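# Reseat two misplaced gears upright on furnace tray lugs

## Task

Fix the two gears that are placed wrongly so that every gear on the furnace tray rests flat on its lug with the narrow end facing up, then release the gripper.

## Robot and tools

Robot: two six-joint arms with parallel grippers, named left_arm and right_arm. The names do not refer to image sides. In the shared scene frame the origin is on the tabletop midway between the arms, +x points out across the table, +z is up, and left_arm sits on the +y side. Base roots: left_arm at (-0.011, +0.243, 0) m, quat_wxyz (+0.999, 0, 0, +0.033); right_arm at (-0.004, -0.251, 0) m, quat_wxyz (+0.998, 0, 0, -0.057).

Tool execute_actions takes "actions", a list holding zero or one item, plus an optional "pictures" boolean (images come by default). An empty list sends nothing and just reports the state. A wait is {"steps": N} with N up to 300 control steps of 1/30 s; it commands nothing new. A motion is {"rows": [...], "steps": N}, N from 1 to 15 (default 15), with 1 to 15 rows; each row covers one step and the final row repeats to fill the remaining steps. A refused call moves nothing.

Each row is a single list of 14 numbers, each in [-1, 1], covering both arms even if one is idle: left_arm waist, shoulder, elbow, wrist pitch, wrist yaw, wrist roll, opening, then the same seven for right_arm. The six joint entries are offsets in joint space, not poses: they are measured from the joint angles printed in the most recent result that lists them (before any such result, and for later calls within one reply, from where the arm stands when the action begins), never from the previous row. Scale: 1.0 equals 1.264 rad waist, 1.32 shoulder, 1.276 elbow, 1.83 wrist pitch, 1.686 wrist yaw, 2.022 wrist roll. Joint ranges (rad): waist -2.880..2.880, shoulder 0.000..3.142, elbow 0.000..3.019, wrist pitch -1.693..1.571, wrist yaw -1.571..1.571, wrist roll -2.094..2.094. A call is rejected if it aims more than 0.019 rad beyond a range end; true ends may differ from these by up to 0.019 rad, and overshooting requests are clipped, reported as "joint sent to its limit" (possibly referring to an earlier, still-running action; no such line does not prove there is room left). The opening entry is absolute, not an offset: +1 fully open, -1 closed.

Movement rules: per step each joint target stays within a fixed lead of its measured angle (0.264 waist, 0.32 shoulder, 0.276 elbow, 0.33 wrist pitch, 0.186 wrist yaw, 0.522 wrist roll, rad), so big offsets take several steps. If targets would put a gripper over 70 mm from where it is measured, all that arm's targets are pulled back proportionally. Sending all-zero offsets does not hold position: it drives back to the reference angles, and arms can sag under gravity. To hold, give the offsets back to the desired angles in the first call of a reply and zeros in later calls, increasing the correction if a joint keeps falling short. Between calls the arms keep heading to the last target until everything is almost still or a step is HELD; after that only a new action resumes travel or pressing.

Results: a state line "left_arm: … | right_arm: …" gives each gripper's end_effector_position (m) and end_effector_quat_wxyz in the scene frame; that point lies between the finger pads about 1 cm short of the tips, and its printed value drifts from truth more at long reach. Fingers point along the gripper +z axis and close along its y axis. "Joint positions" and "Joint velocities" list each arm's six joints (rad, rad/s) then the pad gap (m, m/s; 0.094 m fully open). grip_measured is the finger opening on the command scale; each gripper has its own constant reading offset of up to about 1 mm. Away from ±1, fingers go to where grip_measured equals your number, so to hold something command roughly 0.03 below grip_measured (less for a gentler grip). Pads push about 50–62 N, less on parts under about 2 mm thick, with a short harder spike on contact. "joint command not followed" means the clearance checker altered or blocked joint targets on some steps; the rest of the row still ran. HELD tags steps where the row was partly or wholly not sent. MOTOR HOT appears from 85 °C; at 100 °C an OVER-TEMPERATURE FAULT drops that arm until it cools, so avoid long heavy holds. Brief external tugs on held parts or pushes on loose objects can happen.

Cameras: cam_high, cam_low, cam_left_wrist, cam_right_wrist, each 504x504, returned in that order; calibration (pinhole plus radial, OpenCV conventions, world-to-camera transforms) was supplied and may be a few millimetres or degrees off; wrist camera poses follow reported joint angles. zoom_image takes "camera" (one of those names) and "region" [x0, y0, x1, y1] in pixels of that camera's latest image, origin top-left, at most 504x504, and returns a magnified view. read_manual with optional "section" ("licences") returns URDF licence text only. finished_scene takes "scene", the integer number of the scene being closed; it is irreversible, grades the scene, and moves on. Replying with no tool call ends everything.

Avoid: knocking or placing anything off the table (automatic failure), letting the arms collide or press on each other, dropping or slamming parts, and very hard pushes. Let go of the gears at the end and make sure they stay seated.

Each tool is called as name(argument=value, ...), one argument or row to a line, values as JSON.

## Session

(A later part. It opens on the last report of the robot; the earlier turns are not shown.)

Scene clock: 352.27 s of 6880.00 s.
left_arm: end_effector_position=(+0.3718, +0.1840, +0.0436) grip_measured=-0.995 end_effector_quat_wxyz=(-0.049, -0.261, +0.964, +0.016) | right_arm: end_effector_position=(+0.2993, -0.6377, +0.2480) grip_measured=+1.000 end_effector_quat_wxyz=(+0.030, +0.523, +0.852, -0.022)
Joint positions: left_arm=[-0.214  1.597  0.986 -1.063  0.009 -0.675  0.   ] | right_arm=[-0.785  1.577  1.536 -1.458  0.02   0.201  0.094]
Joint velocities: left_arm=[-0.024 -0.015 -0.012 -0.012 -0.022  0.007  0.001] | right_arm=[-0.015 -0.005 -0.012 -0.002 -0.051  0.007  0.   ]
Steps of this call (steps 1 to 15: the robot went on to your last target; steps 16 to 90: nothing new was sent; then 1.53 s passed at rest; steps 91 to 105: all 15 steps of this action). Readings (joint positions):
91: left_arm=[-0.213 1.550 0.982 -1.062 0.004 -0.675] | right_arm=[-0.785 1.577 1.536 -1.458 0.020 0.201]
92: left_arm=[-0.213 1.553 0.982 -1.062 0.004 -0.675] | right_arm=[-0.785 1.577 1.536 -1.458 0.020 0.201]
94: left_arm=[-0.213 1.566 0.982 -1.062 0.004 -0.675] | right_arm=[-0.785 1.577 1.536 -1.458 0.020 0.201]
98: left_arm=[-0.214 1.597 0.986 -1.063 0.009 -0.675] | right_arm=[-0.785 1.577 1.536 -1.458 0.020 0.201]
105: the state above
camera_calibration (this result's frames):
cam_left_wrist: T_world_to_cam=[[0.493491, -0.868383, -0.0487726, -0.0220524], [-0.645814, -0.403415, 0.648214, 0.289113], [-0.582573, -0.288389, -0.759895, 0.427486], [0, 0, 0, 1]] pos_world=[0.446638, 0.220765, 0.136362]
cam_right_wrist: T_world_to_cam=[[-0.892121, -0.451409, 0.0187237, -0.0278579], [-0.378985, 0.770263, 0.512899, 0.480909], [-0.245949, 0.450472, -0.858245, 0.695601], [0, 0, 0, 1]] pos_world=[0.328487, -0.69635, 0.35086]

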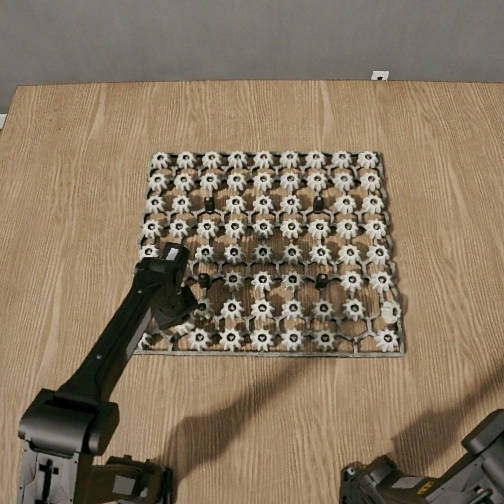

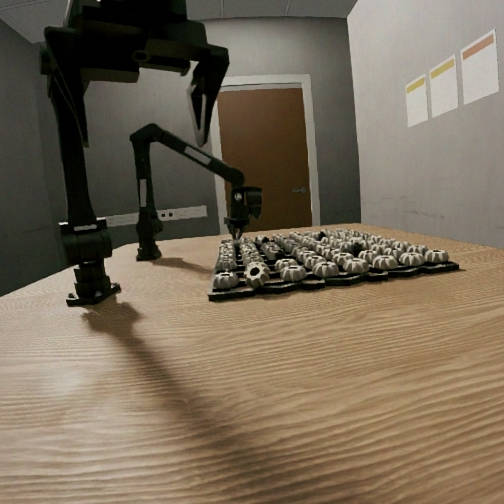

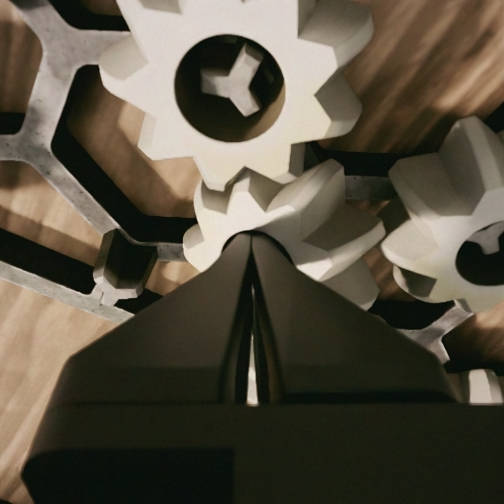

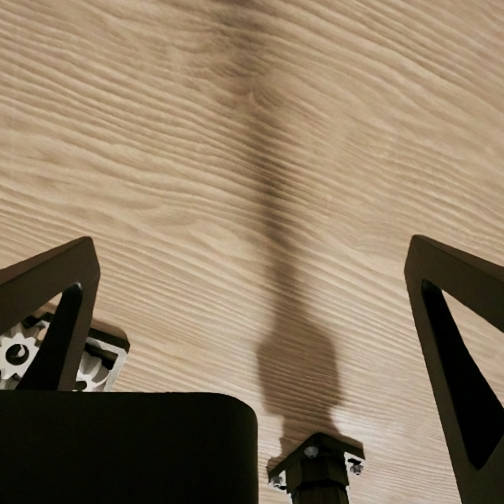

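execute_actions(
  actions=[
    {"rows":[[0.008,0,0.01,0,0,0,-1,0,0,0,0,0,0,1],[0.014,-0.004,0.0,0,0,0,-1,0,0,0,0,0,0,1],[0.02,-0.008,-0.01,0,0,0,-1,0,0,0,0,0,0,1],[0.026,-0.012,-0.02,0,0,0,-1,0,0,0,0,0,0,1]],"steps":15},
  ],
)

Scene clock: 357.20 s of 6880.00 s.
left_arm: end_effector_position=(+0.3681, +0.1879, +0.0438) grip_measured=-0.995 end_effector_quat_wxyz=(-0.053, -0.268, +0.962, +0.010) | right_arm: end_effector_position=(+0.2993, -0.6377, +0.2480) grip_measured=+1.000 end_effector_quat_wxyz=(+0.030, +0.523, +0.852, -0.022)
Joint positions: left_arm=[-0.199  1.588  0.975 -1.063  0.023 -0.675  0.   ] | right_arm=[-0.785  1.577  1.536 -1.458  0.02   0.201  0.094]
Joint velocities: left_arm=[-0.005 -0.015  0.012 -0.012  0.007 -0.007 -0.   ] | right_arm=[-0.024 -0.005 -0.027 -0.007 -0.037  0.022  0.   ]
Steps of this call (steps 1 to 15: the robot went on to your last target; steps 16 to 90: nothing new was sent; then 1.43 s passed at rest; steps 91 to 105: all 15 steps of this action). Readings (joint positions):
91: left_arm=[-0.214 1.597 0.986 -1.063 0.009 -0.675] | right_arm=[-0.785 1.577 1.536 -1.458 0.020 0.201]
92: left_arm=[-0.213 1.597 0.986 -1.063 0.010 -0.675] | right_arm=[-0.785 1.577 1.536 -1.458 0.020 0.201]
94: left_arm=[-0.209 1.595 0.984 -1.063 0.016 -0.675] | right_arm=[-0.785 1.577 1.536 -1.458 0.020 0.201]
98: left_arm=[-0.199 1.588 0.976 -1.063 0.023 -0.675] | right_arm=[-0.785 1.577 1.536 -1.458 0.020 0.201]
105: the state above
camera_calibration (this result's frames):
cam_left_wrist: T_world_to_cam=[[0.507439, -0.860806, -0.0389694, -0.0238102], [-0.636996, -0.405193, 0.655785, 0.284957], [-0.580294, -0.307948, -0.753941, 0.429183], [0, 0, 0, 1]] pos_world=[0.442651, 0.227132, 0.13578]
cam_right_wrist: T_world_to_cam=[[-0.892121, -0.451409, 0.0187237, -0.0278579], [-0.378985, 0.770263, 0.512899, 0.480909], [-0.245949, 0.450472, -0.858245, 0.695601], [0, 0, 0, 1]] pos_world=[0.328487, -0.69635, 0.35086]

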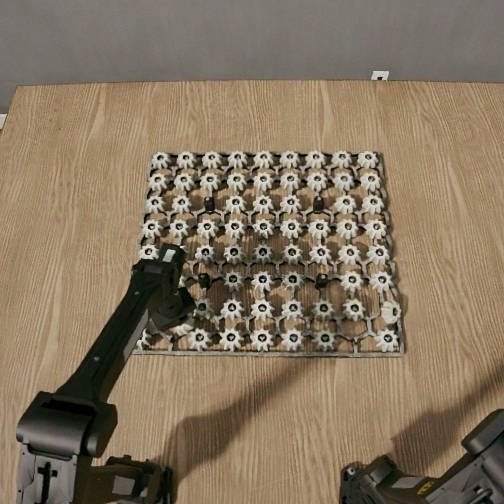

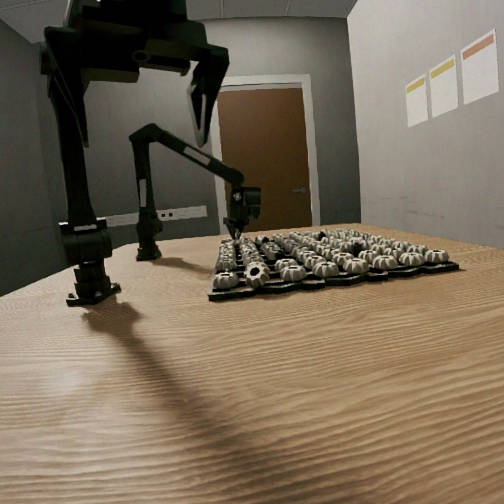

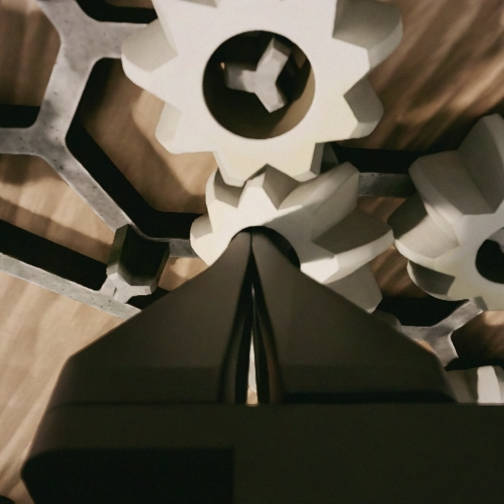

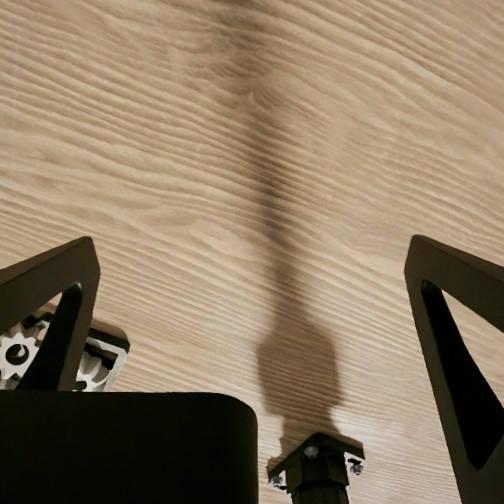

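execute_actions(
  actions=[
    {"rows":[[0,0,0.02,0,-0.008,0,-0.9,0,0,0,0,0,0,1],[0,0,0.02,0,-0.008,0,-0.8,0,0,0,0,0,0,1],[0,0,0.02,0,-0.008,0,-0.75,0,0,0,0,0,0,1]],"steps":12},
  ],
  pictures=false,
)

execute_actions(
  actions=[
    {"rows":[[0,-0.006,0.02,0,0,0,-0.75,0,0,0,0,0,0,1],[0,-0.012,0.02,0,0,0,-0.75,0,0,0,0,0,0,1],[0,-0.02,0.02,0,0,0,-0.75,0,0,0,0,0,0,1],[0,-0.028,0.02,0,0,0,-0.75,0,0,0,0,0,0,1],[0,-0.036,0.02,0,0,0,-0.75,0,0,0,0,0,0,1]],"steps":15},
  ],
)

Scene clock: 365.33 s of 6880.00 s.
left_arm: end_effector_position=(+0.3697, +0.1890, +0.0463) grip_measured=-0.753 end_effector_quat_wxyz=(-0.049, -0.268, +0.962, +0.014) | right_arm: end_effector_position=(+0.2993, -0.6377, +0.2480) grip_measured=+1.000 end_effector_quat_wxyz=(+0.030, +0.523, +0.852, -0.022)
Joint positions: left_arm=[-0.2    1.585  0.98  -1.067  0.013 -0.675  0.012] | right_arm=[-0.785  1.577  1.536 -1.458  0.02   0.201  0.094]
Joint velocities: left_arm=[ 0.015 -0.005  0.007 -0.022 -0.022  0.051 -0.001] | right_arm=[ 0.005 -0.015 -0.022 -0.007  0.007  0.007  0.   ]
Steps of this call (steps 1 to 15: the robot went on to your last target; steps 16 to 90: nothing new was sent; then 4.73 s passed at rest; steps 91 to 102: all 12 steps of this action). Readings (joint positions):
91: left_arm=[-0.199 1.588 0.976 -1.062 0.025 -0.675] | right_arm=[-0.785 1.577 1.536 -1.458 0.020 0.201]
92: left_arm=[-0.200 1.588 0.979 -1.062 0.022 -0.675] | right_arm=[-0.785 1.577 1.536 -1.458 0.020 0.201]
94: left_arm=[-0.200 1.585 0.980 -1.067 0.014 -0.675] | right_arm=[-0.785 1.577 1.536 -1.458 0.020 0.201]
98: left_arm=[-0.200 1.585 0.980 -1.067 0.013 -0.675] | right_arm=[-0.785 1.577 1.536 -1.458 0.020 0.201]
102: the state above

Scene clock: 365.83 s of 6880.00 s.
left_arm: end_effector_position=(+0.3721, +0.1887, +0.0575) grip_measured=-0.753 end_effector_quat_wxyz=(-0.035, -0.268, +0.963, +0.008) | right_arm: end_effector_position=(+0.2993, -0.6377, +0.2480) grip_measured=+1.000 end_effector_quat_wxyz=(+0.030, +0.523, +0.852, -0.022)
Joint positions: left_arm=[-0.2    1.555  0.98  -1.067  0.013 -0.675  0.012] | right_arm=[-0.785  1.577  1.536 -1.458  0.02   0.201  0.094]
Joint velocities: left_arm=[-0.005 -0.015 -0.002  0.002  0.007 -0.051  0.001] | right_arm=[-0.005  0.005  0.007  0.012 -0.007 -0.051  0.   ]
Steps of this call (steps 1 to 15: all 15 steps of this action). Readings (joint positions):
1: left_arm=[-0.200 1.585 0.980 -1.067 0.013 -0.675] | right_arm=[-0.785 1.577 1.536 -1.458 0.020 0.201]
2: left_arm=[-0.200 1.585 0.980 -1.067 0.013 -0.675] | right_arm=[-0.785 1.577 1.536 -1.458 0.020 0.201]
4: left_arm=[-0.200 1.584 0.980 -1.067 0.013 -0.675] | right_arm=[-0.785 1.577 1.536 -1.458 0.020 0.201]
8: left_arm=[-0.200 1.568 0.980 -1.067 0.013 -0.675] | right_arm=[-0.785 1.577 1.536 -1.458 0.020 0.201]
15: the state above
camera_calibration (this result's frames):
cam_left_wrist: T_world_to_cam=[[0.506813, -0.861661, -0.0261004, -0.024939], [-0.660353, -0.407514, 0.630766, 0.289388], [-0.554143, -0.302445, -0.775534, 0.432551], [0, 0, 0, 1]] pos_world=[0.443433, 0.227264, 0.152271]
cam_right_wrist: T_world_to_cam=[[-0.892121, -0.451409, 0.0187237, -0.0278579], [-0.378985, 0.770263, 0.512899, 0.480909], [-0.245949, 0.450472, -0.858245, 0.695601], [0, 0, 0, 1]] pos_world=[0.328487, -0.69635, 0.35086]

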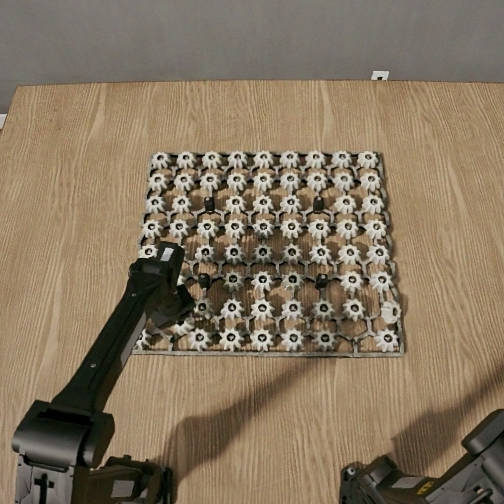

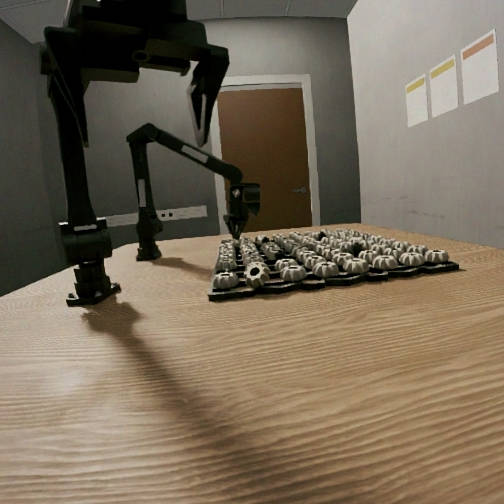

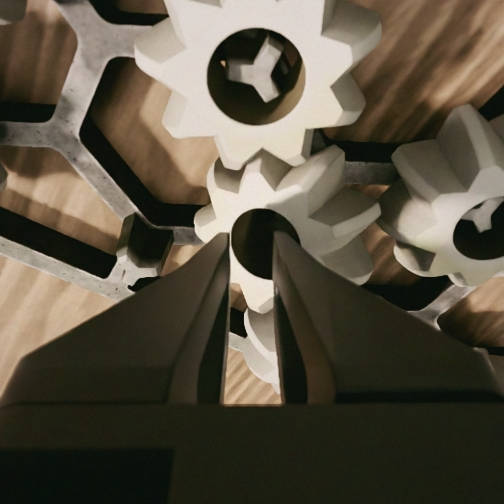

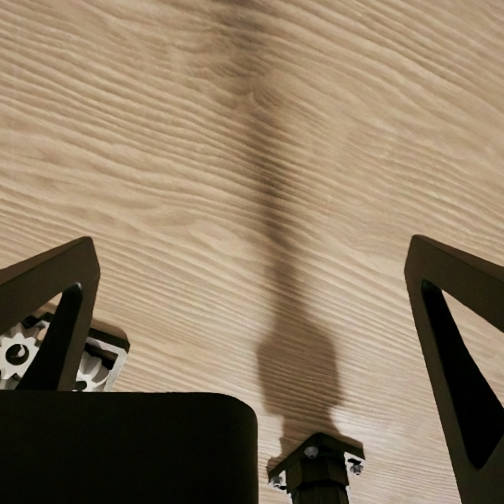

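execute_actions(
  actions=[
    {"rows":[[0,0,0.02,0,0,0,-1,0,0,0,0,0,0,1],[0,0,0.02,0,0,0,-1,0,0,0,0,0,0,1],[0,0,0.02,0,0,0,-1,0,0,0,0,0,0,1],[0,0,0.02,0,0,0,-1,0,0,0,0,0,0,1],[0,0.01,0.01,0,0,0,-1,0,0,0,0,0,0,1],[0,0.02,0.0,0,0,0,-1,0,0,0,0,0,0,1],[0,0.028,0.0,0,0,0,-1,0,0,0,0,0,0,1],[0,0.034,0.0,0,0,0,-1,0,0,0,0,0,0,1],[0,0.04,0.0,0,0,0,-1,0,0,0,0,0,0,1]],"steps":15},
  ],
  pictures=false,
)

execute_actions(
  actions=[
    {"rows":[[0.008,0,0.0,0,0,0,-1,0,0,0,0,0,0,1],[0.016,0,-0.01,0,0,0,-1,0,0,0,0,0,0,1],[0.024,0,-0.02,0,0,0,-1,0,0,0,0,0,0,1],[0.032,0,-0.03,0,0,0,-1,0,0,0,0,0,0,1],[0.04,0,-0.035,0,0,0,-1,0,0,0,0,0,0,1]],"steps":15},
  ],
)

Scene clock: 376.97 s of 6880.00 s.
left_arm: end_effector_position=(+0.3685, +0.1900, +0.0437) grip_measured=-0.993 end_effector_quat_wxyz=(-0.053, -0.268, +0.962, +0.018) | right_arm: end_effector_position=(+0.2993, -0.6377, +0.2480) grip_measured=+1.000 end_effector_quat_wxyz=(+0.030, +0.523, +0.852, -0.022)
Joint positions: left_arm=[-0.2    1.592  0.98  -1.069  0.009 -0.675  0.   ] | right_arm=[-0.785  1.577  1.536 -1.458  0.02   0.201  0.094]
Joint velocities: left_arm=[ 0.005  0.005 -0.022  0.002 -0.037  0.022  0.   ] | right_arm=[-0.005 -0.005 -0.002 -0.002 -0.007  0.007  0.   ]
Steps of this call (steps 1 to 15: the robot went on to your last target; steps 16 to 90: nothing new was sent; then 7.63 s passed at rest; steps 91 to 105: all 15 steps of this action). Readings (joint positions):
91: left_arm=[-0.200 1.555 0.980 -1.067 0.013 -0.675] | right_arm=[-0.785 1.577 1.536 -1.458 0.020 0.201]
92: left_arm=[-0.200 1.555 0.980 -1.067 0.013 -0.675] | right_arm=[-0.785 1.577 1.536 -1.458 0.020 0.201]
94: left_arm=[-0.200 1.555 0.980 -1.067 0.013 -0.675] | right_arm=[-0.785 1.577 1.536 -1.458 0.020 0.201]
98: left_arm=[-0.200 1.564 0.980 -1.067 0.013 -0.675] | right_arm=[-0.785 1.577 1.536 -1.458 0.020 0.201]
105: the state above

Scene clock: 377.47 s of 6880.00 s.
left_arm: end_effector_position=(+0.3645, +0.1966, +0.0428) grip_measured=-0.994 end_effector_quat_wxyz=(-0.058, -0.281, +0.958, +0.007) | right_arm: end_effector_position=(+0.2993, -0.6377, +0.2480) grip_measured=+1.000 end_effector_quat_wxyz=(+0.030, +0.523, +0.852, -0.022)
Joint positions: left_arm=[-0.173  1.584  0.966 -1.066  0.032 -0.675  0.   ] | right_arm=[-0.785  1.577  1.536 -1.458  0.02   0.201  0.094]
Joint velocities: left_arm=[ 0.005 -0.005 -0.007 -0.002  0.037  0.037 -0.   ] | right_arm=[-0.005  0.005 -0.022 -0.022 -0.022 -0.051  0.   ]
Steps of this call (steps 1 to 15: all 15 steps of this action). Readings (joint positions):
1: left_arm=[-0.199 1.592 0.980 -1.069 0.009 -0.675] | right_arm=[-0.785 1.577 1.536 -1.458 0.020 0.201]
2: left_arm=[-0.198 1.592 0.980 -1.069 0.009 -0.675] | right_arm=[-0.785 1.577 1.536 -1.458 0.020 0.201]
4: left_arm=[-0.193 1.592 0.978 -1.068 0.017 -0.675] | right_arm=[-0.785 1.577 1.536 -1.458 0.020 0.201]
8: left_arm=[-0.176 1.585 0.968 -1.066 0.031 -0.675] | right_arm=[-0.785 1.577 1.536 -1.458 0.020 0.201]
15: the state above
camera_calibration (this result's frames):
cam_left_wrist: T_world_to_cam=[[0.529743, -0.847349, -0.0370522, -0.0253617], [-0.620161, -0.416772, 0.664606, 0.282563], [-0.578595, -0.329092, -0.746275, 0.432252], [0, 0, 0, 1]] pos_world=[0.438768, 0.238524, 0.133846]
cam_right_wrist: T_world_to_cam=[[-0.892121, -0.451409, 0.0187237, -0.0278579], [-0.378985, 0.770263, 0.512899, 0.480909], [-0.245949, 0.450472, -0.858245, 0.695601], [0, 0, 0, 1]] pos_world=[0.328487, -0.69635, 0.35086]

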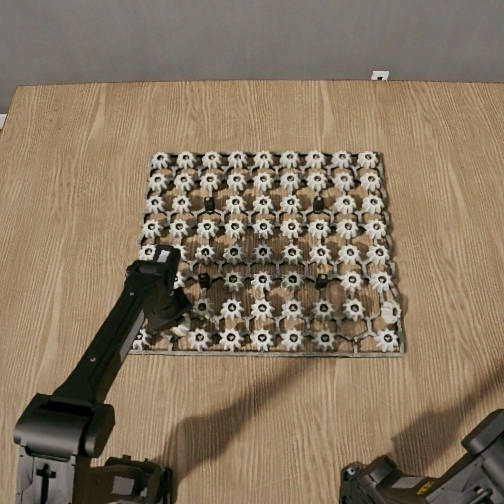

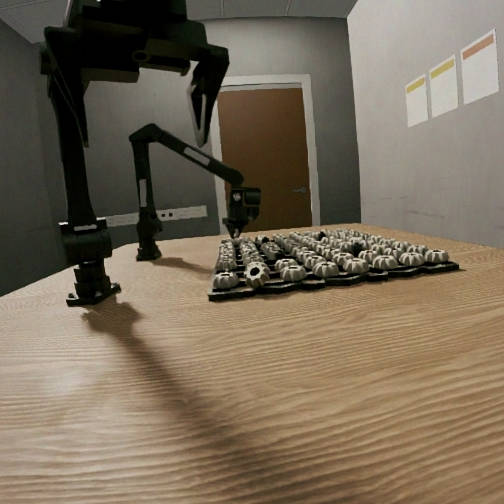

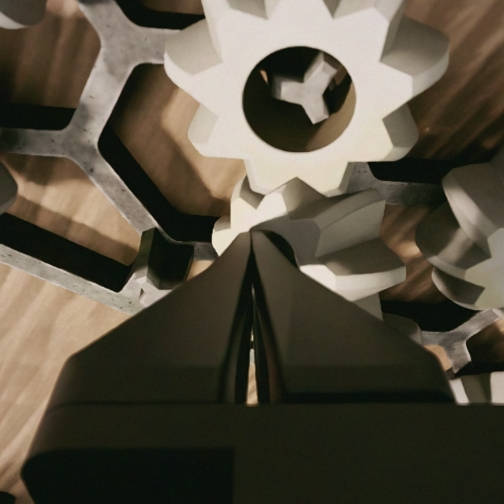

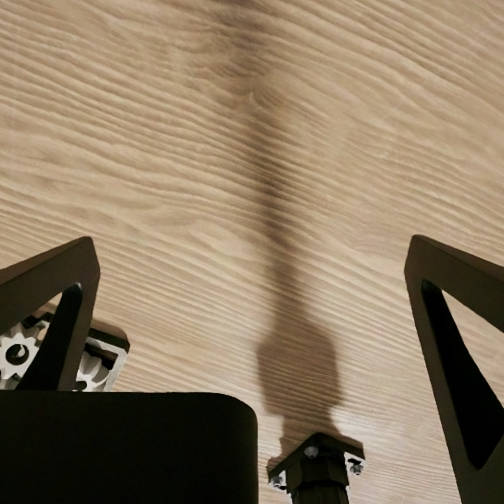

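execute_actions(
  actions=[
    {"rows":[[0,-0.02,0.03,0,-0.015,0,-1,0,0,0,0,0,0,1],[0,-0.04,0.03,0,-0.015,0,-1,0,0,0,0,0,0,1],[-0.02,-0.05,0.0,0.01,-0.015,0,-0.3,0,0,0,0,0,0,1],[-0.04,-0.06,-0.03,0.03,-0.015,0,0.33,0,0,0,0,0,0,1],[-0.06,-0.075,-0.06,0.06,-0.015,0,0.33,0,0,0,0,0,0,1]],"steps":15},
  ],
  pictures=false,
)

execute_actions(
  actions=[
    {"steps":30},
  ],
)

Scene clock: 383.90 s of 6880.00 s.
left_arm: end_effector_position=(+0.3566, +0.1735, +0.0539) grip_measured=+0.327 end_effector_quat_wxyz=(+0.003, -0.244, +0.970, -0.004) | right_arm: end_effector_position=(+0.2993, -0.6377, +0.2480) grip_measured=+1.000 end_effector_quat_wxyz=(+0.030, +0.523, +0.852, -0.022)
Joint positions: left_arm=[-0.25   1.481  0.887 -0.968  0.004 -0.677  0.062] | right_arm=[-0.785  1.577  1.536 -1.458  0.02   0.201  0.094]
Joint velocities: left_arm=[-0.024 -0.005 -0.037  0.002 -0.022  0.007 -0.   ] | right_arm=[-0.005 -0.005  0.002 -0.012 -0.022  0.007  0.   ]
Steps of this call (steps 1 to 15: the robot went on to your last target; steps 16 to 90: nothing new was sent; then 2.93 s passed at rest; steps 91 to 105: all 15 steps of this action). Readings (joint positions):
91: left_arm=[-0.174 1.582 0.967 -1.066 0.031 -0.675] | right_arm=[-0.785 1.577 1.536 -1.458 0.020 0.201]
92: left_arm=[-0.175 1.578 0.967 -1.066 0.024 -0.675] | right_arm=[-0.785 1.577 1.536 -1.458 0.020 0.201]
94: left_arm=[-0.180 1.563 0.959 -1.054 0.011 -0.675] | right_arm=[-0.785 1.577 1.536 -1.458 0.020 0.201]
98: left_arm=[-0.217 1.490 0.900 -0.979 -0.012 -0.677] | right_arm=[-0.785 1.577 1.536 -1.458 0.020 0.201]
105: the state above

Scene clock: 384.90 s of 6880.00 s.
left_arm: end_effector_position=(+0.3564, +0.1735, +0.0538) grip_measured=+0.327 end_effector_quat_wxyz=(+0.003, -0.244, +0.970, -0.003) | right_arm: end_effector_position=(+0.2993, -0.6377, +0.2480) grip_measured=+1.000 end_effector_quat_wxyz=(+0.030, +0.523, +0.852, -0.022)
Joint positions: left_arm=[-0.25   1.481  0.886 -0.968  0.004 -0.677  0.062] | right_arm=[-0.785  1.577  1.536 -1.458  0.02   0.201  0.094]
Joint velocities: left_arm=[-0.005 -0.024 -0.002  0.012  0.022 -0.007  0.   ] | right_arm=[-0.005 -0.005 -0.017 -0.002 -0.081  0.037  0.   ]
Steps of this call (steps 1 to 15: the robot went on to your last target; steps 16 to 30: nothing new was sent). Readings (joint positions):
1: left_arm=[-0.250 1.481 0.886 -0.968 0.004 -0.677] | right_arm=[-0.785 1.577 1.536 -1.458 0.020 0.201]
2: left_arm=[-0.250 1.481 0.886 -0.968 0.004 -0.677] | right_arm=[-0.785 1.577 1.536 -1.458 0.020 0.201]
4: left_arm=[-0.250 1.481 0.886 -0.968 0.004 -0.677] | right_arm=[-0.785 1.577 1.536 -1.458 0.020 0.201]
8: left_arm=[-0.250 1.481 0.886 -0.968 0.004 -0.677] | right_arm=[-0.785 1.577 1.536 -1.458 0.020 0.201]
30: the state above
All arms were judged still, so your last target was given up. Only a new action makes them travel on or press farther. Fingers that are still opening or closing keep moving.
camera_calibration (this result's frames):
cam_left_wrist: T_world_to_cam=[[0.464661, -0.885353, 0.0155115, -0.0133023], [-0.727082, -0.371481, 0.577368, 0.295568], [-0.505412, -0.279559, -0.816337, 0.397254], [0, 0, 0, 1]] pos_world=[0.421861, 0.209076, 0.153848]
cam_right_wrist: T_world_to_cam=[[-0.892121, -0.451409, 0.0187237, -0.0278579], [-0.378985, 0.770263, 0.512899, 0.480909], [-0.245949, 0.450472, -0.858245, 0.695601], [0, 0, 0, 1]] pos_world=[0.328487, -0.69635, 0.35086]

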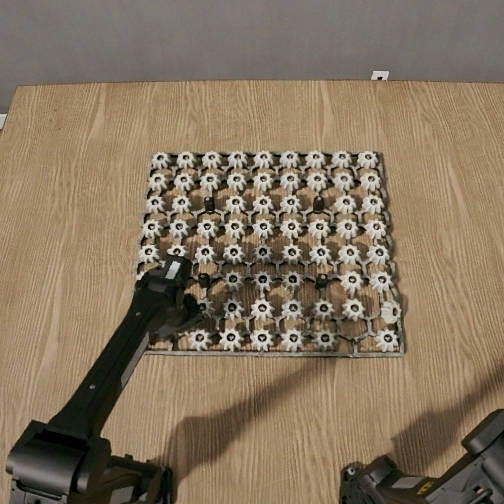

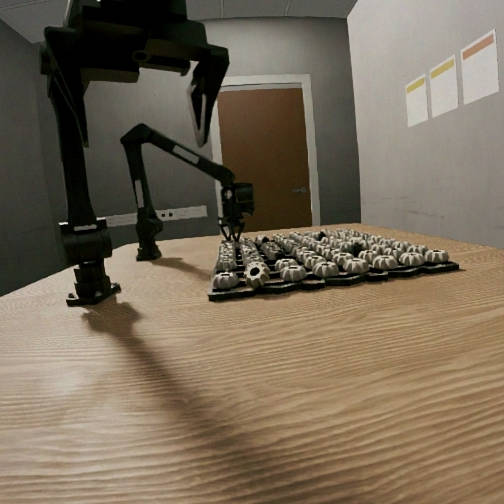

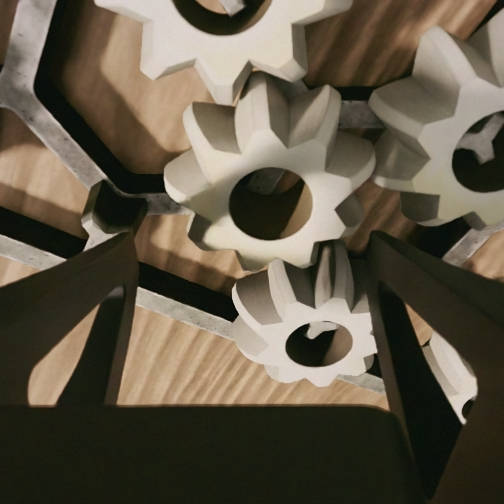

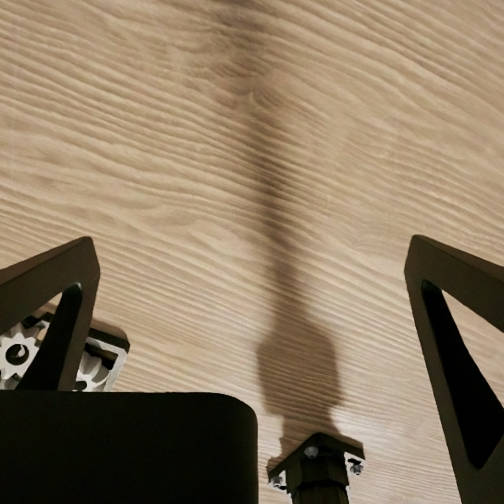

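execute_actions(
  actions=[
    {"rows":[[-0.004,0.01,0.01,0.005,0,0,0.36,0,0,0,0,0,0,1],[-0.006,0.02,0.01,0.012,0,0,0.36,0,0,0,0,0,0,1],[-0.006,0.03,0.015,0.018,0,0,0.36,0,0,0,0,0,0,1],[-0.006,0.04,0.025,0.022,0,0,0.34,0,0,0,0,0,0,1],[-0.006,0.05,0.035,0.024,0,0,0.3,0,0,0,0,0,0,1]],"steps":15},
  ],
)

Scene clock: 390.83 s of 6880.00 s.
left_arm: end_effector_position=(+0.3585, +0.1710, +0.0304) grip_measured=+0.303 end_effector_quat_wxyz=(-0.013, -0.242, +0.970, +0.002) | right_arm: end_effector_position=(+0.2993, -0.6377, +0.2480) grip_measured=+1.000 end_effector_quat_wxyz=(+0.030, +0.523, +0.852, -0.022)
Joint positions: left_arm=[-0.254  1.547  0.886 -0.934  0.007 -0.677  0.061] | right_arm=[-0.785  1.577  1.536 -1.458  0.02   0.201  0.094]
Joint velocities: left_arm=[-0.005 -0.024  0.002  0.002 -0.022 -0.11  -0.   ] | right_arm=[-0.005  0.005 -0.012 -0.012 -0.007 -0.007  0.   ]
Steps of this call (steps 1 to 90: nothing new was sent; then 2.43 s passed at rest; steps 91 to 105: all 15 steps of this action). Readings (joint positions):
91: left_arm=[-0.250 1.481 0.886 -0.968 0.004 -0.677] | right_arm=[-0.785 1.577 1.536 -1.458 0.020 0.201]
92: left_arm=[-0.250 1.482 0.886 -0.967 0.004 -0.677] | right_arm=[-0.785 1.577 1.536 -1.458 0.020 0.201]
94: left_arm=[-0.250 1.492 0.886 -0.954 0.004 -0.677] | right_arm=[-0.785 1.577 1.536 -1.458 0.020 0.201]
98: left_arm=[-0.251 1.534 0.886 -0.935 0.006 -0.677] | right_arm=[-0.785 1.577 1.536 -1.458 0.020 0.201]
105: the state above
camera_calibration (this result's frames):
cam_left_wrist: T_world_to_cam=[[0.461183, -0.887303, -0.00190827, -0.0140295], [-0.709767, -0.370196, 0.599322, 0.302549], [-0.532486, -0.275042, -0.800506, 0.386958], [0, 0, 0, 1]] pos_world=[0.427259, 0.205984, 0.128411]
cam_right_wrist: T_world_to_cam=[[-0.892121, -0.451409, 0.0187237, -0.0278579], [-0.378985, 0.770263, 0.512899, 0.480909], [-0.245949, 0.450472, -0.858245, 0.695601], [0, 0, 0, 1]] pos_world=[0.328487, -0.69635, 0.35086]

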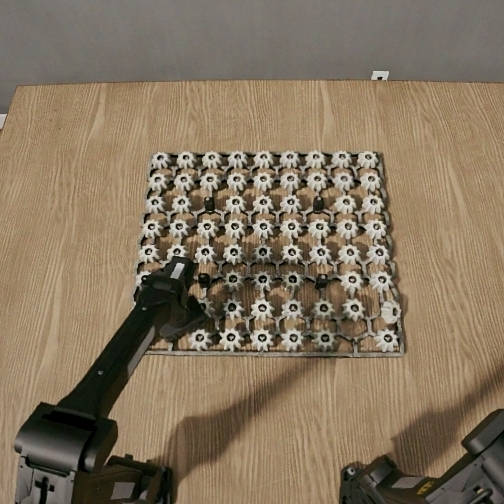

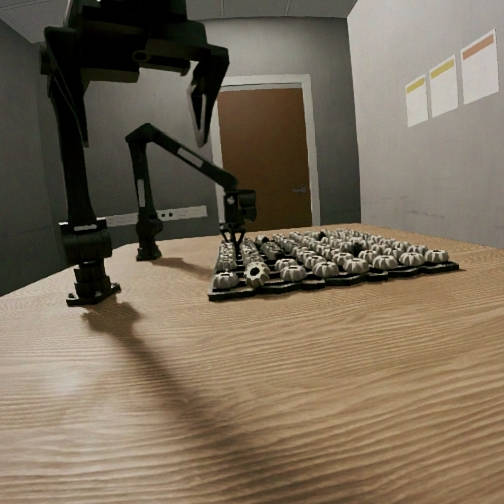

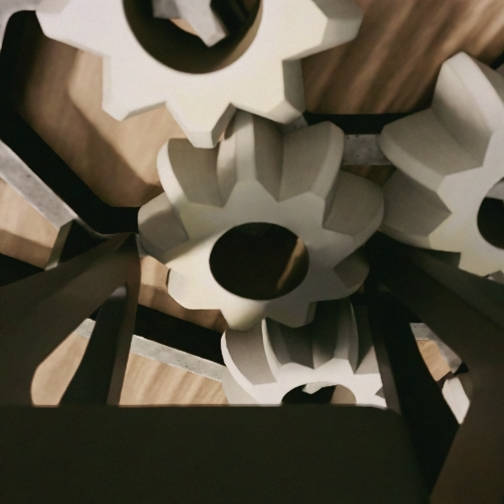

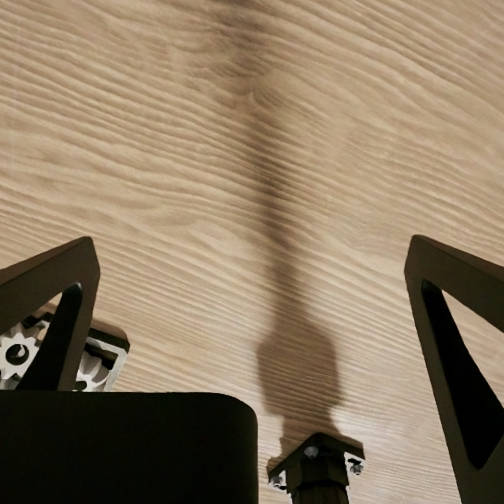

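Good flanking. Lower slightly, close firmly.

execute_actions(
  actions=[
    {"rows":[[0,0.008,0.03,0.004,0,0,0.26,0,0,0,0,0,0,1],[0,0.014,0.03,0.006,0,0,0.22,0,0,0,0,0,0,1],[0,0.016,0.03,0.006,0,0,0.18,0,0,0,0,0,0,1],[0,0.016,0.03,0.006,0,0,0.13,0,0,0,0,0,0,1],[0,0.016,0.03,0.006,0,0,0.08,0,0,0,0,0,0,1],[0,0.016,0.03,0.006,0,0,0.03,0,0,0,0,0,0,1],[0,0.016,0.03,0.006,0,0,-0.02,0,0,0,0,0,0,1]],"steps":15},
  ],
)

Scene clock: 395.23 s of 6880.00 s.
left_arm: end_effector_position=(+0.3590, +0.1700, +0.0290) grip_measured=+0.072 end_effector_quat_wxyz=(-0.014, -0.242, +0.970, -0.000) | right_arm: end_effector_position=(+0.2993, -0.6377, +0.2480) grip_measured=+1.000 end_effector_quat_wxyz=(+0.030, +0.523, +0.852, -0.022)
Joint positions: left_arm=[-0.254  1.551  0.887 -0.93   0.012 -0.677  0.05 ] | right_arm=[-0.785  1.577  1.536 -1.458  0.02   0.201  0.094]
Joint velocities: left_arm=[-0.005 -0.005 -0.002  0.022  0.007 -0.051 -0.   ] | right_arm=[-0.015  0.015  0.002 -0.002 -0.007  0.022  0.   ]
Steps of this call (steps 1 to 15: the robot went on to your last target; steps 16 to 90: nothing new was sent; then 0.90 s passed at rest; steps 91 to 105: all 15 steps of this action). Readings (joint positions):
91: left_arm=[-0.254 1.547 0.886 -0.934 0.008 -0.677] | right_arm=[-0.785 1.577 1.536 -1.458 0.020 0.201]
92: left_arm=[-0.254 1.548 0.886 -0.933 0.009 -0.677] | right_arm=[-0.785 1.577 1.536 -1.458 0.020 0.201]
94: left_arm=[-0.254 1.550 0.887 -0.931 0.012 -0.677] | right_arm=[-0.785 1.577 1.536 -1.458 0.020 0.201]
98: left_arm=[-0.254 1.551 0.887 -0.930 0.012 -0.677] | right_arm=[-0.785 1.577 1.536 -1.458 0.020 0.201]
105: the state above
camera_calibration (this result's frames):
cam_left_wrist: T_world_to_cam=[[0.461291, -0.887247, 0.0019871, -0.015295], [-0.709167, -0.367357, 0.601774, 0.30263], [-0.533192, -0.279002, -0.798664, 0.386732], [0, 0, 0, 1]] pos_world=[0.427873, 0.205501, 0.126785]
cam_right_wrist: T_world_to_cam=[[-0.892121, -0.451409, 0.0187237, -0.0278579], [-0.378985, 0.770263, 0.512899, 0.480909], [-0.245949, 0.450472, -0.858245, 0.695601], [0, 0, 0, 1]] pos_world=[0.328487, -0.69635, 0.35086]

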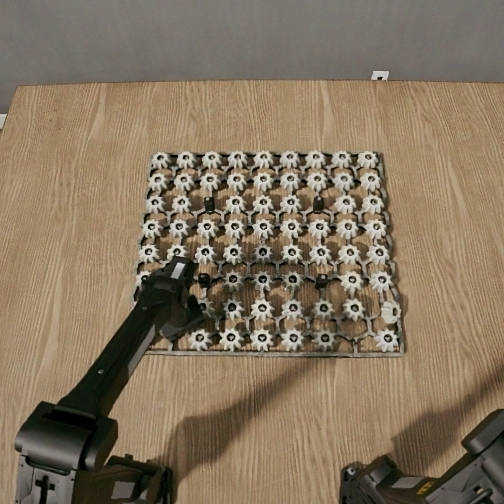

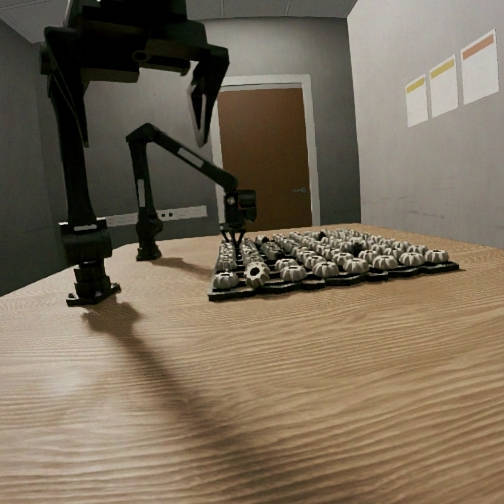

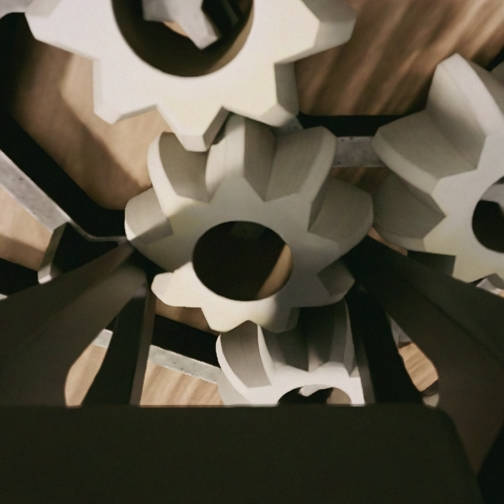

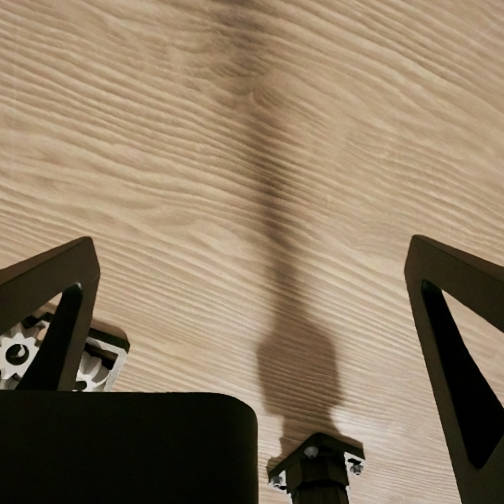

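Gripped in tooth gaps. Keep grip near and lift slowly.

execute_actions(
  actions=[
    {"rows":[[0,-0.005,0.03,0,0,0,0.02,0,0,0,0,0,0,1],[0,-0.01,0.03,0,0,0,0.02,0,0,0,0,0,0,1],[0,-0.016,0.03,0,0,0,0.02,0,0,0,0,0,0,1],[0,-0.022,0.03,0,0,0,0.02,0,0,0,0,0,0,1],[0,-0.028,0.03,0,0,0,0.02,0,0,0,0,0,0,1],[0,-0.034,0.03,0,0,0,0.02,0,0,0,0,0,0,1]],"steps":15},
  ],
)

Scene clock: 399.90 s of 6880.00 s.
left_arm: end_effector_position=(+0.3601, +0.1697, +0.0330) grip_measured=+0.072 end_effector_quat_wxyz=(-0.009, -0.242, +0.970, -0.003) | right_arm: end_effector_position=(+0.2993, -0.6377, +0.2480) grip_measured=+1.000 end_effector_quat_wxyz=(+0.030, +0.523, +0.852, -0.022)
Joint positions: left_arm=[-0.254  1.54   0.887 -0.93   0.012 -0.677  0.05 ] | right_arm=[-0.785  1.577  1.536 -1.458  0.02   0.201  0.094]
Joint velocities: left_arm=[ 0.005  0.005 -0.012 -0.007  0.007 -0.037 -0.001] | right_arm=[-0.005 -0.015  0.007  0.002 -0.037 -0.037  0.   ]
Steps of this call (steps 1 to 15: the robot went on to your last target; steps 16 to 90: nothing new was sent; then 1.17 s passed at rest; steps 91 to 105: all 15 steps of this action). Readings (joint positions):
91: left_arm=[-0.254 1.551 0.887 -0.930 0.012 -0.677] | right_arm=[-0.785 1.577 1.536 -1.458 0.020 0.201]
92: left_arm=[-0.254 1.551 0.887 -0.930 0.012 -0.677] | right_arm=[-0.785 1.577 1.536 -1.458 0.020 0.201]
94: left_arm=[-0.254 1.550 0.887 -0.930 0.012 -0.677] | right_arm=[-0.785 1.577 1.536 -1.458 0.020 0.201]
98: left_arm=[-0.254 1.545 0.887 -0.930 0.012 -0.677] | right_arm=[-0.785 1.577 1.536 -1.458 0.020 0.201]
105: the state above
camera_calibration (this result's frames):
cam_left_wrist: T_world_to_cam=[[0.461237, -0.88723, 0.00913026, -0.0162547], [-0.715625, -0.365904, 0.594975, 0.303224], [-0.524539, -0.280958, -0.803692, 0.387752], [0, 0, 0, 1]] pos_world=[0.427883, 0.205471, 0.131371]
cam_right_wrist: T_world_to_cam=[[-0.892121, -0.451409, 0.0187237, -0.0278579], [-0.378985, 0.770263, 0.512899, 0.480909], [-0.245949, 0.450472, -0.858245, 0.695601], [0, 0, 0, 1]] pos_world=[0.328487, -0.69635, 0.35086]

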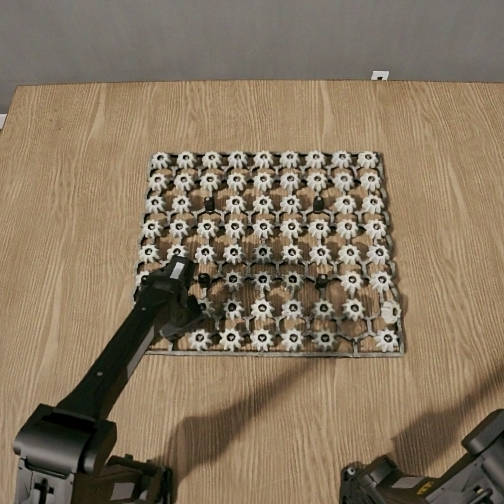

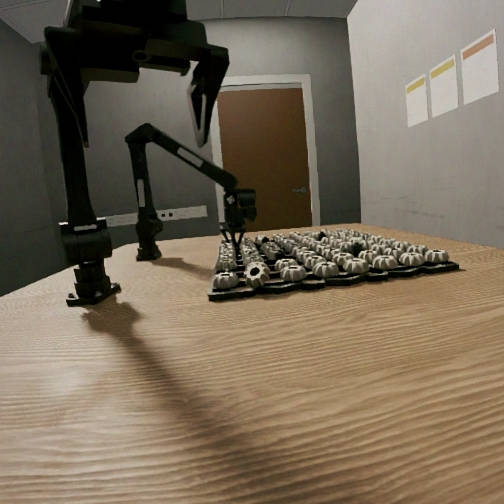

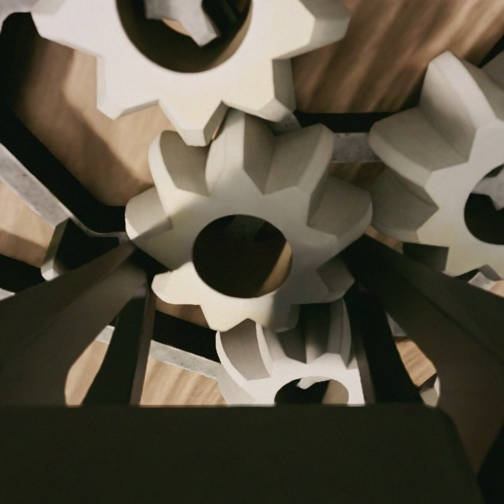

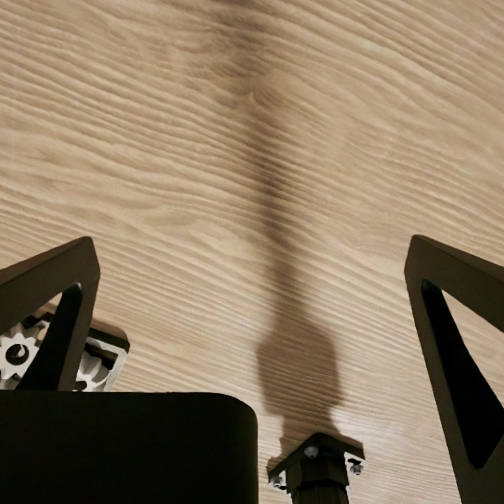

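execute_actions(
  actions=[],
)

Scene clock: 415.90 s of 6880.00 s.
left_arm: end_effector_position=(+0.3601, +0.1697, +0.0330) grip_measured=+0.072 end_effector_quat_wxyz=(-0.009, -0.242, +0.970, -0.003) | right_arm: end_effector_position=(+0.2993, -0.6377, +0.2480) grip_measured=+1.000 end_effector_quat_wxyz=(+0.030, +0.523, +0.852, -0.022)
Joint positions: left_arm=[-0.254  1.54   0.887 -0.93   0.012 -0.677  0.05 ] | right_arm=[-0.785  1.577  1.536 -1.458  0.02   0.201  0.094]
Joint velocities: left_arm=[ 0.005 -0.005  0.002 -0.007 -0.081 -0.022  0.   ] | right_arm=[ 0.005 -0.024  0.012 -0.017 -0.066 -0.007  0.   ]
Steps of this call (steps 1 to 15: the robot went on to your last target; steps 16 to 90: nothing new was sent; then 13.00 s passed at rest). Readings (joint positions):
1: left_arm=[-0.254 1.540 0.887 -0.930 0.012 -0.677] | right_arm=[-0.785 1.577 1.536 -1.458 0.020 0.201]
2: left_arm=[-0.254 1.540 0.887 -0.930 0.012 -0.677] | right_arm=[-0.785 1.577 1.536 -1.458 0.020 0.201]
4: left_arm=[-0.254 1.540 0.887 -0.930 0.012 -0.677] | right_arm=[-0.785 1.577 1.536 -1.458 0.020 0.201]
8: left_arm=[-0.254 1.540 0.887 -0.930 0.012 -0.677] | right_arm=[-0.785 1.577 1.536 -1.458 0.020 0.201]
90: the state above
All arms were judged still, so your last target was given up. Only a new action makes them travel on or press farther. Fingers that are still opening or closing keep moving.
camera_calibration (this result's frames):
cam_left_wrist: T_world_to_cam=[[0.461237, -0.88723, 0.00913026, -0.0162547], [-0.715625, -0.365904, 0.594975, 0.303224], [-0.524539, -0.280958, -0.803692, 0.387752], [0, 0, 0, 1]] pos_world=[0.427883, 0.205471, 0.131371]
cam_right_wrist: T_world_to_cam=[[-0.892121, -0.451409, 0.0187237, -0.0278579], [-0.378985, 0.770263, 0.512899, 0.480909], [-0.245949, 0.450472, -0.858245, 0.695601], [0, 0, 0, 1]] pos_world=[0.328487, -0.69635, 0.35086]

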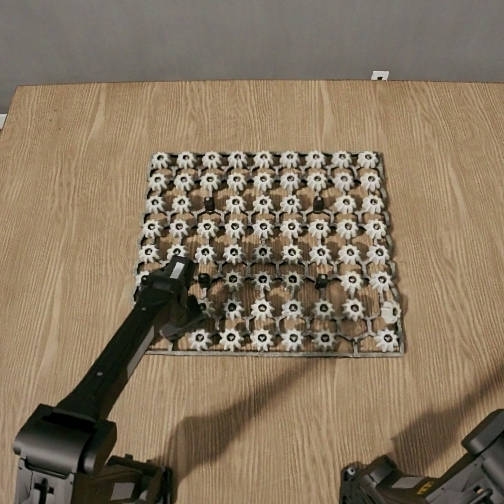

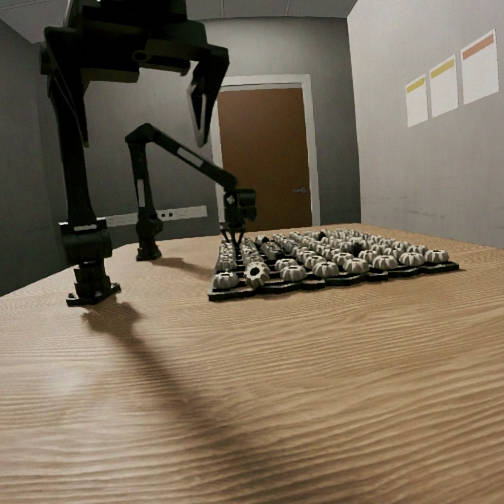

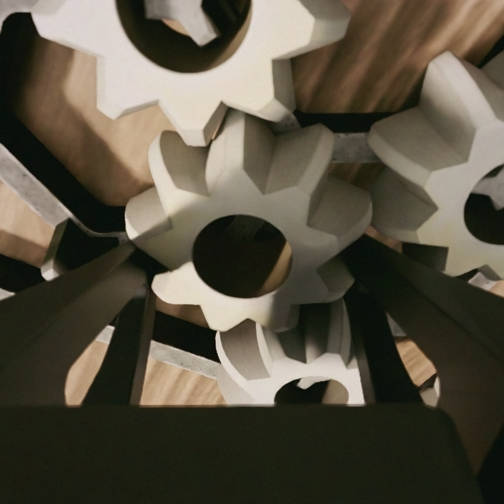

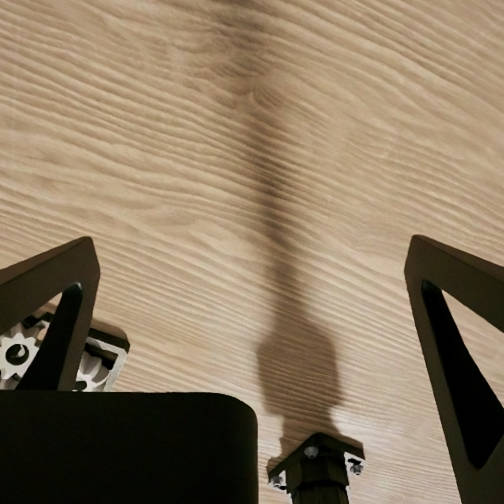

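execute_actions(
  actions=[
    {"rows":[[0,-0.01,0.03,-0.012,0,0,0.02,0,0,0,0,0,0,1],[0,-0.01,0.03,-0.012,0,0,0.02,0,0,0,0,0,0,1],[0,-0.01,0.03,-0.012,0,0,0.02,0,0,0,0,0,0,1],[0,-0.02,0.042,-0.025,0,0,0.02,0,0,0,0,0,0,1],[0,-0.02,0.042,-0.025,0,0,0.02,0,0,0,0,0,0,1],[0,-0.02,0.042,-0.025,0,0,0.02,0,0,0,0,0,0,1],[0,-0.03,0.055,-0.04,0,0,0.02,0,0,0,0,0,0,1],[0,-0.03,0.055,-0.04,0,0,0.02,0,0,0,0,0,0,1],[0,-0.03,0.055,-0.04,0,0,0.02,0,0,0,0,0,0,1],[0,-0.044,0.07,-0.06,0,0,0.02,0,0,0,0,0,0,1]],"steps":15},
  ],
)

Scene clock: 423.87 s of 6880.00 s.
left_arm: end_effector_position=(+0.3515, +0.1714, +0.0508) grip_measured=+0.072 end_effector_quat_wxyz=(-0.029, -0.242, +0.970, +0.006) | right_arm: end_effector_position=(+0.2993, -0.6377, +0.2480) grip_measured=+1.000 end_effector_quat_wxyz=(+0.030, +0.523, +0.852, -0.022)
Joint positions: left_arm=[-0.254  1.515  0.914 -1.027  0.012 -0.677  0.05 ] | right_arm=[-0.785  1.577  1.536 -1.458  0.02   0.201  0.094]
Joint velocities: left_arm=[-0.015 -0.132  0.002 -0.076  0.037 -0.037 -0.   ] | right_arm=[-0.005  0.005 -0.002 -0.022 -0.007 -0.037  0.   ]
Steps of this call (steps 1 to 90: nothing new was sent; then 4.47 s passed at rest; steps 91 to 105: all 15 steps of this action). Readings (joint positions):
91: left_arm=[-0.254 1.540 0.887 -0.932 0.012 -0.677] | right_arm=[-0.785 1.577 1.536 -1.458 0.020 0.201]
92: left_arm=[-0.254 1.540 0.887 -0.936 0.012 -0.677] | right_arm=[-0.785 1.577 1.536 -1.458 0.020 0.201]
94: left_arm=[-0.254 1.540 0.887 -0.940 0.012 -0.677] | right_arm=[-0.785 1.577 1.536 -1.458 0.020 0.201]
98: left_arm=[-0.254 1.540 0.895 -0.964 0.012 -0.677] | right_arm=[-0.785 1.577 1.536 -1.458 0.020 0.201]
105: the state above
camera_calibration (this result's frames):
cam_left_wrist: T_world_to_cam=[[0.461039, -0.887192, -0.0182422, -0.00955249], [-0.689156, -0.370927, 0.622476, 0.27721], [-0.559023, -0.274414, -0.782426, 0.407967], [0, 0, 0, 1]] pos_world=[0.423508, 0.206302, 0.146473]
cam_right_wrist: T_world_to_cam=[[-0.892121, -0.451409, 0.0187237, -0.0278579], [-0.378985, 0.770263, 0.512899, 0.480909], [-0.245949, 0.450472, -0.858245, 0.695601], [0, 0, 0, 1]] pos_world=[0.328487, -0.69635, 0.35086]

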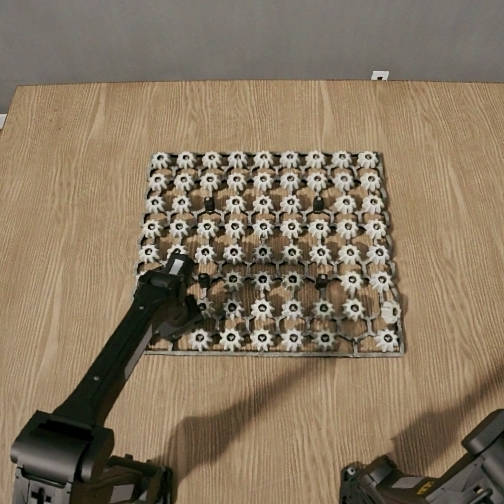

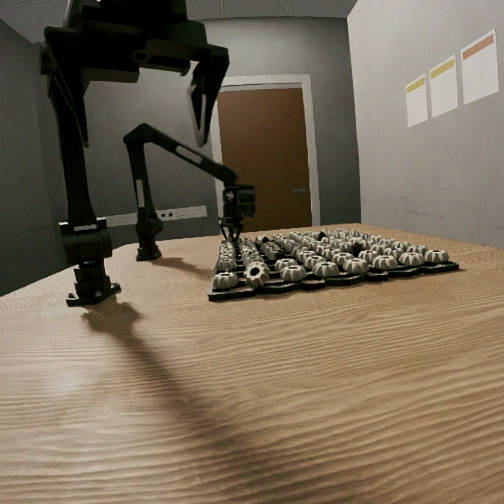

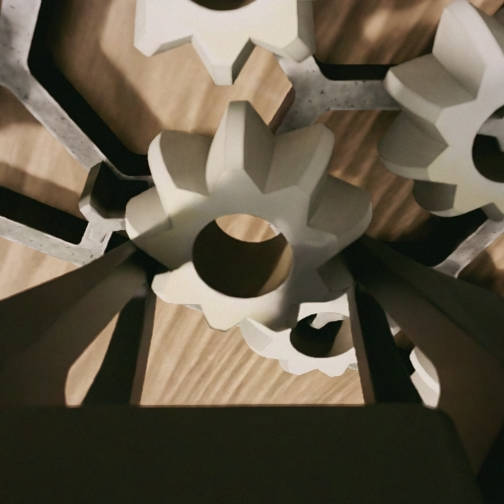

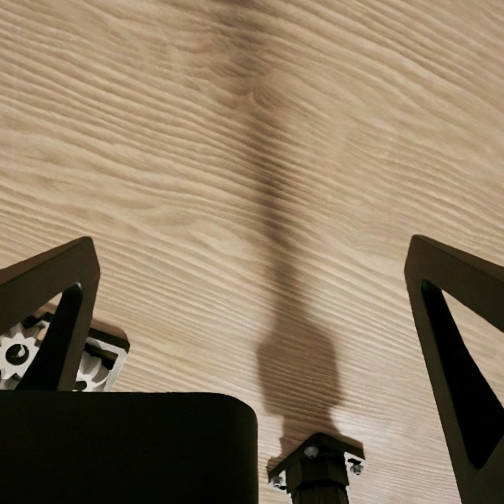

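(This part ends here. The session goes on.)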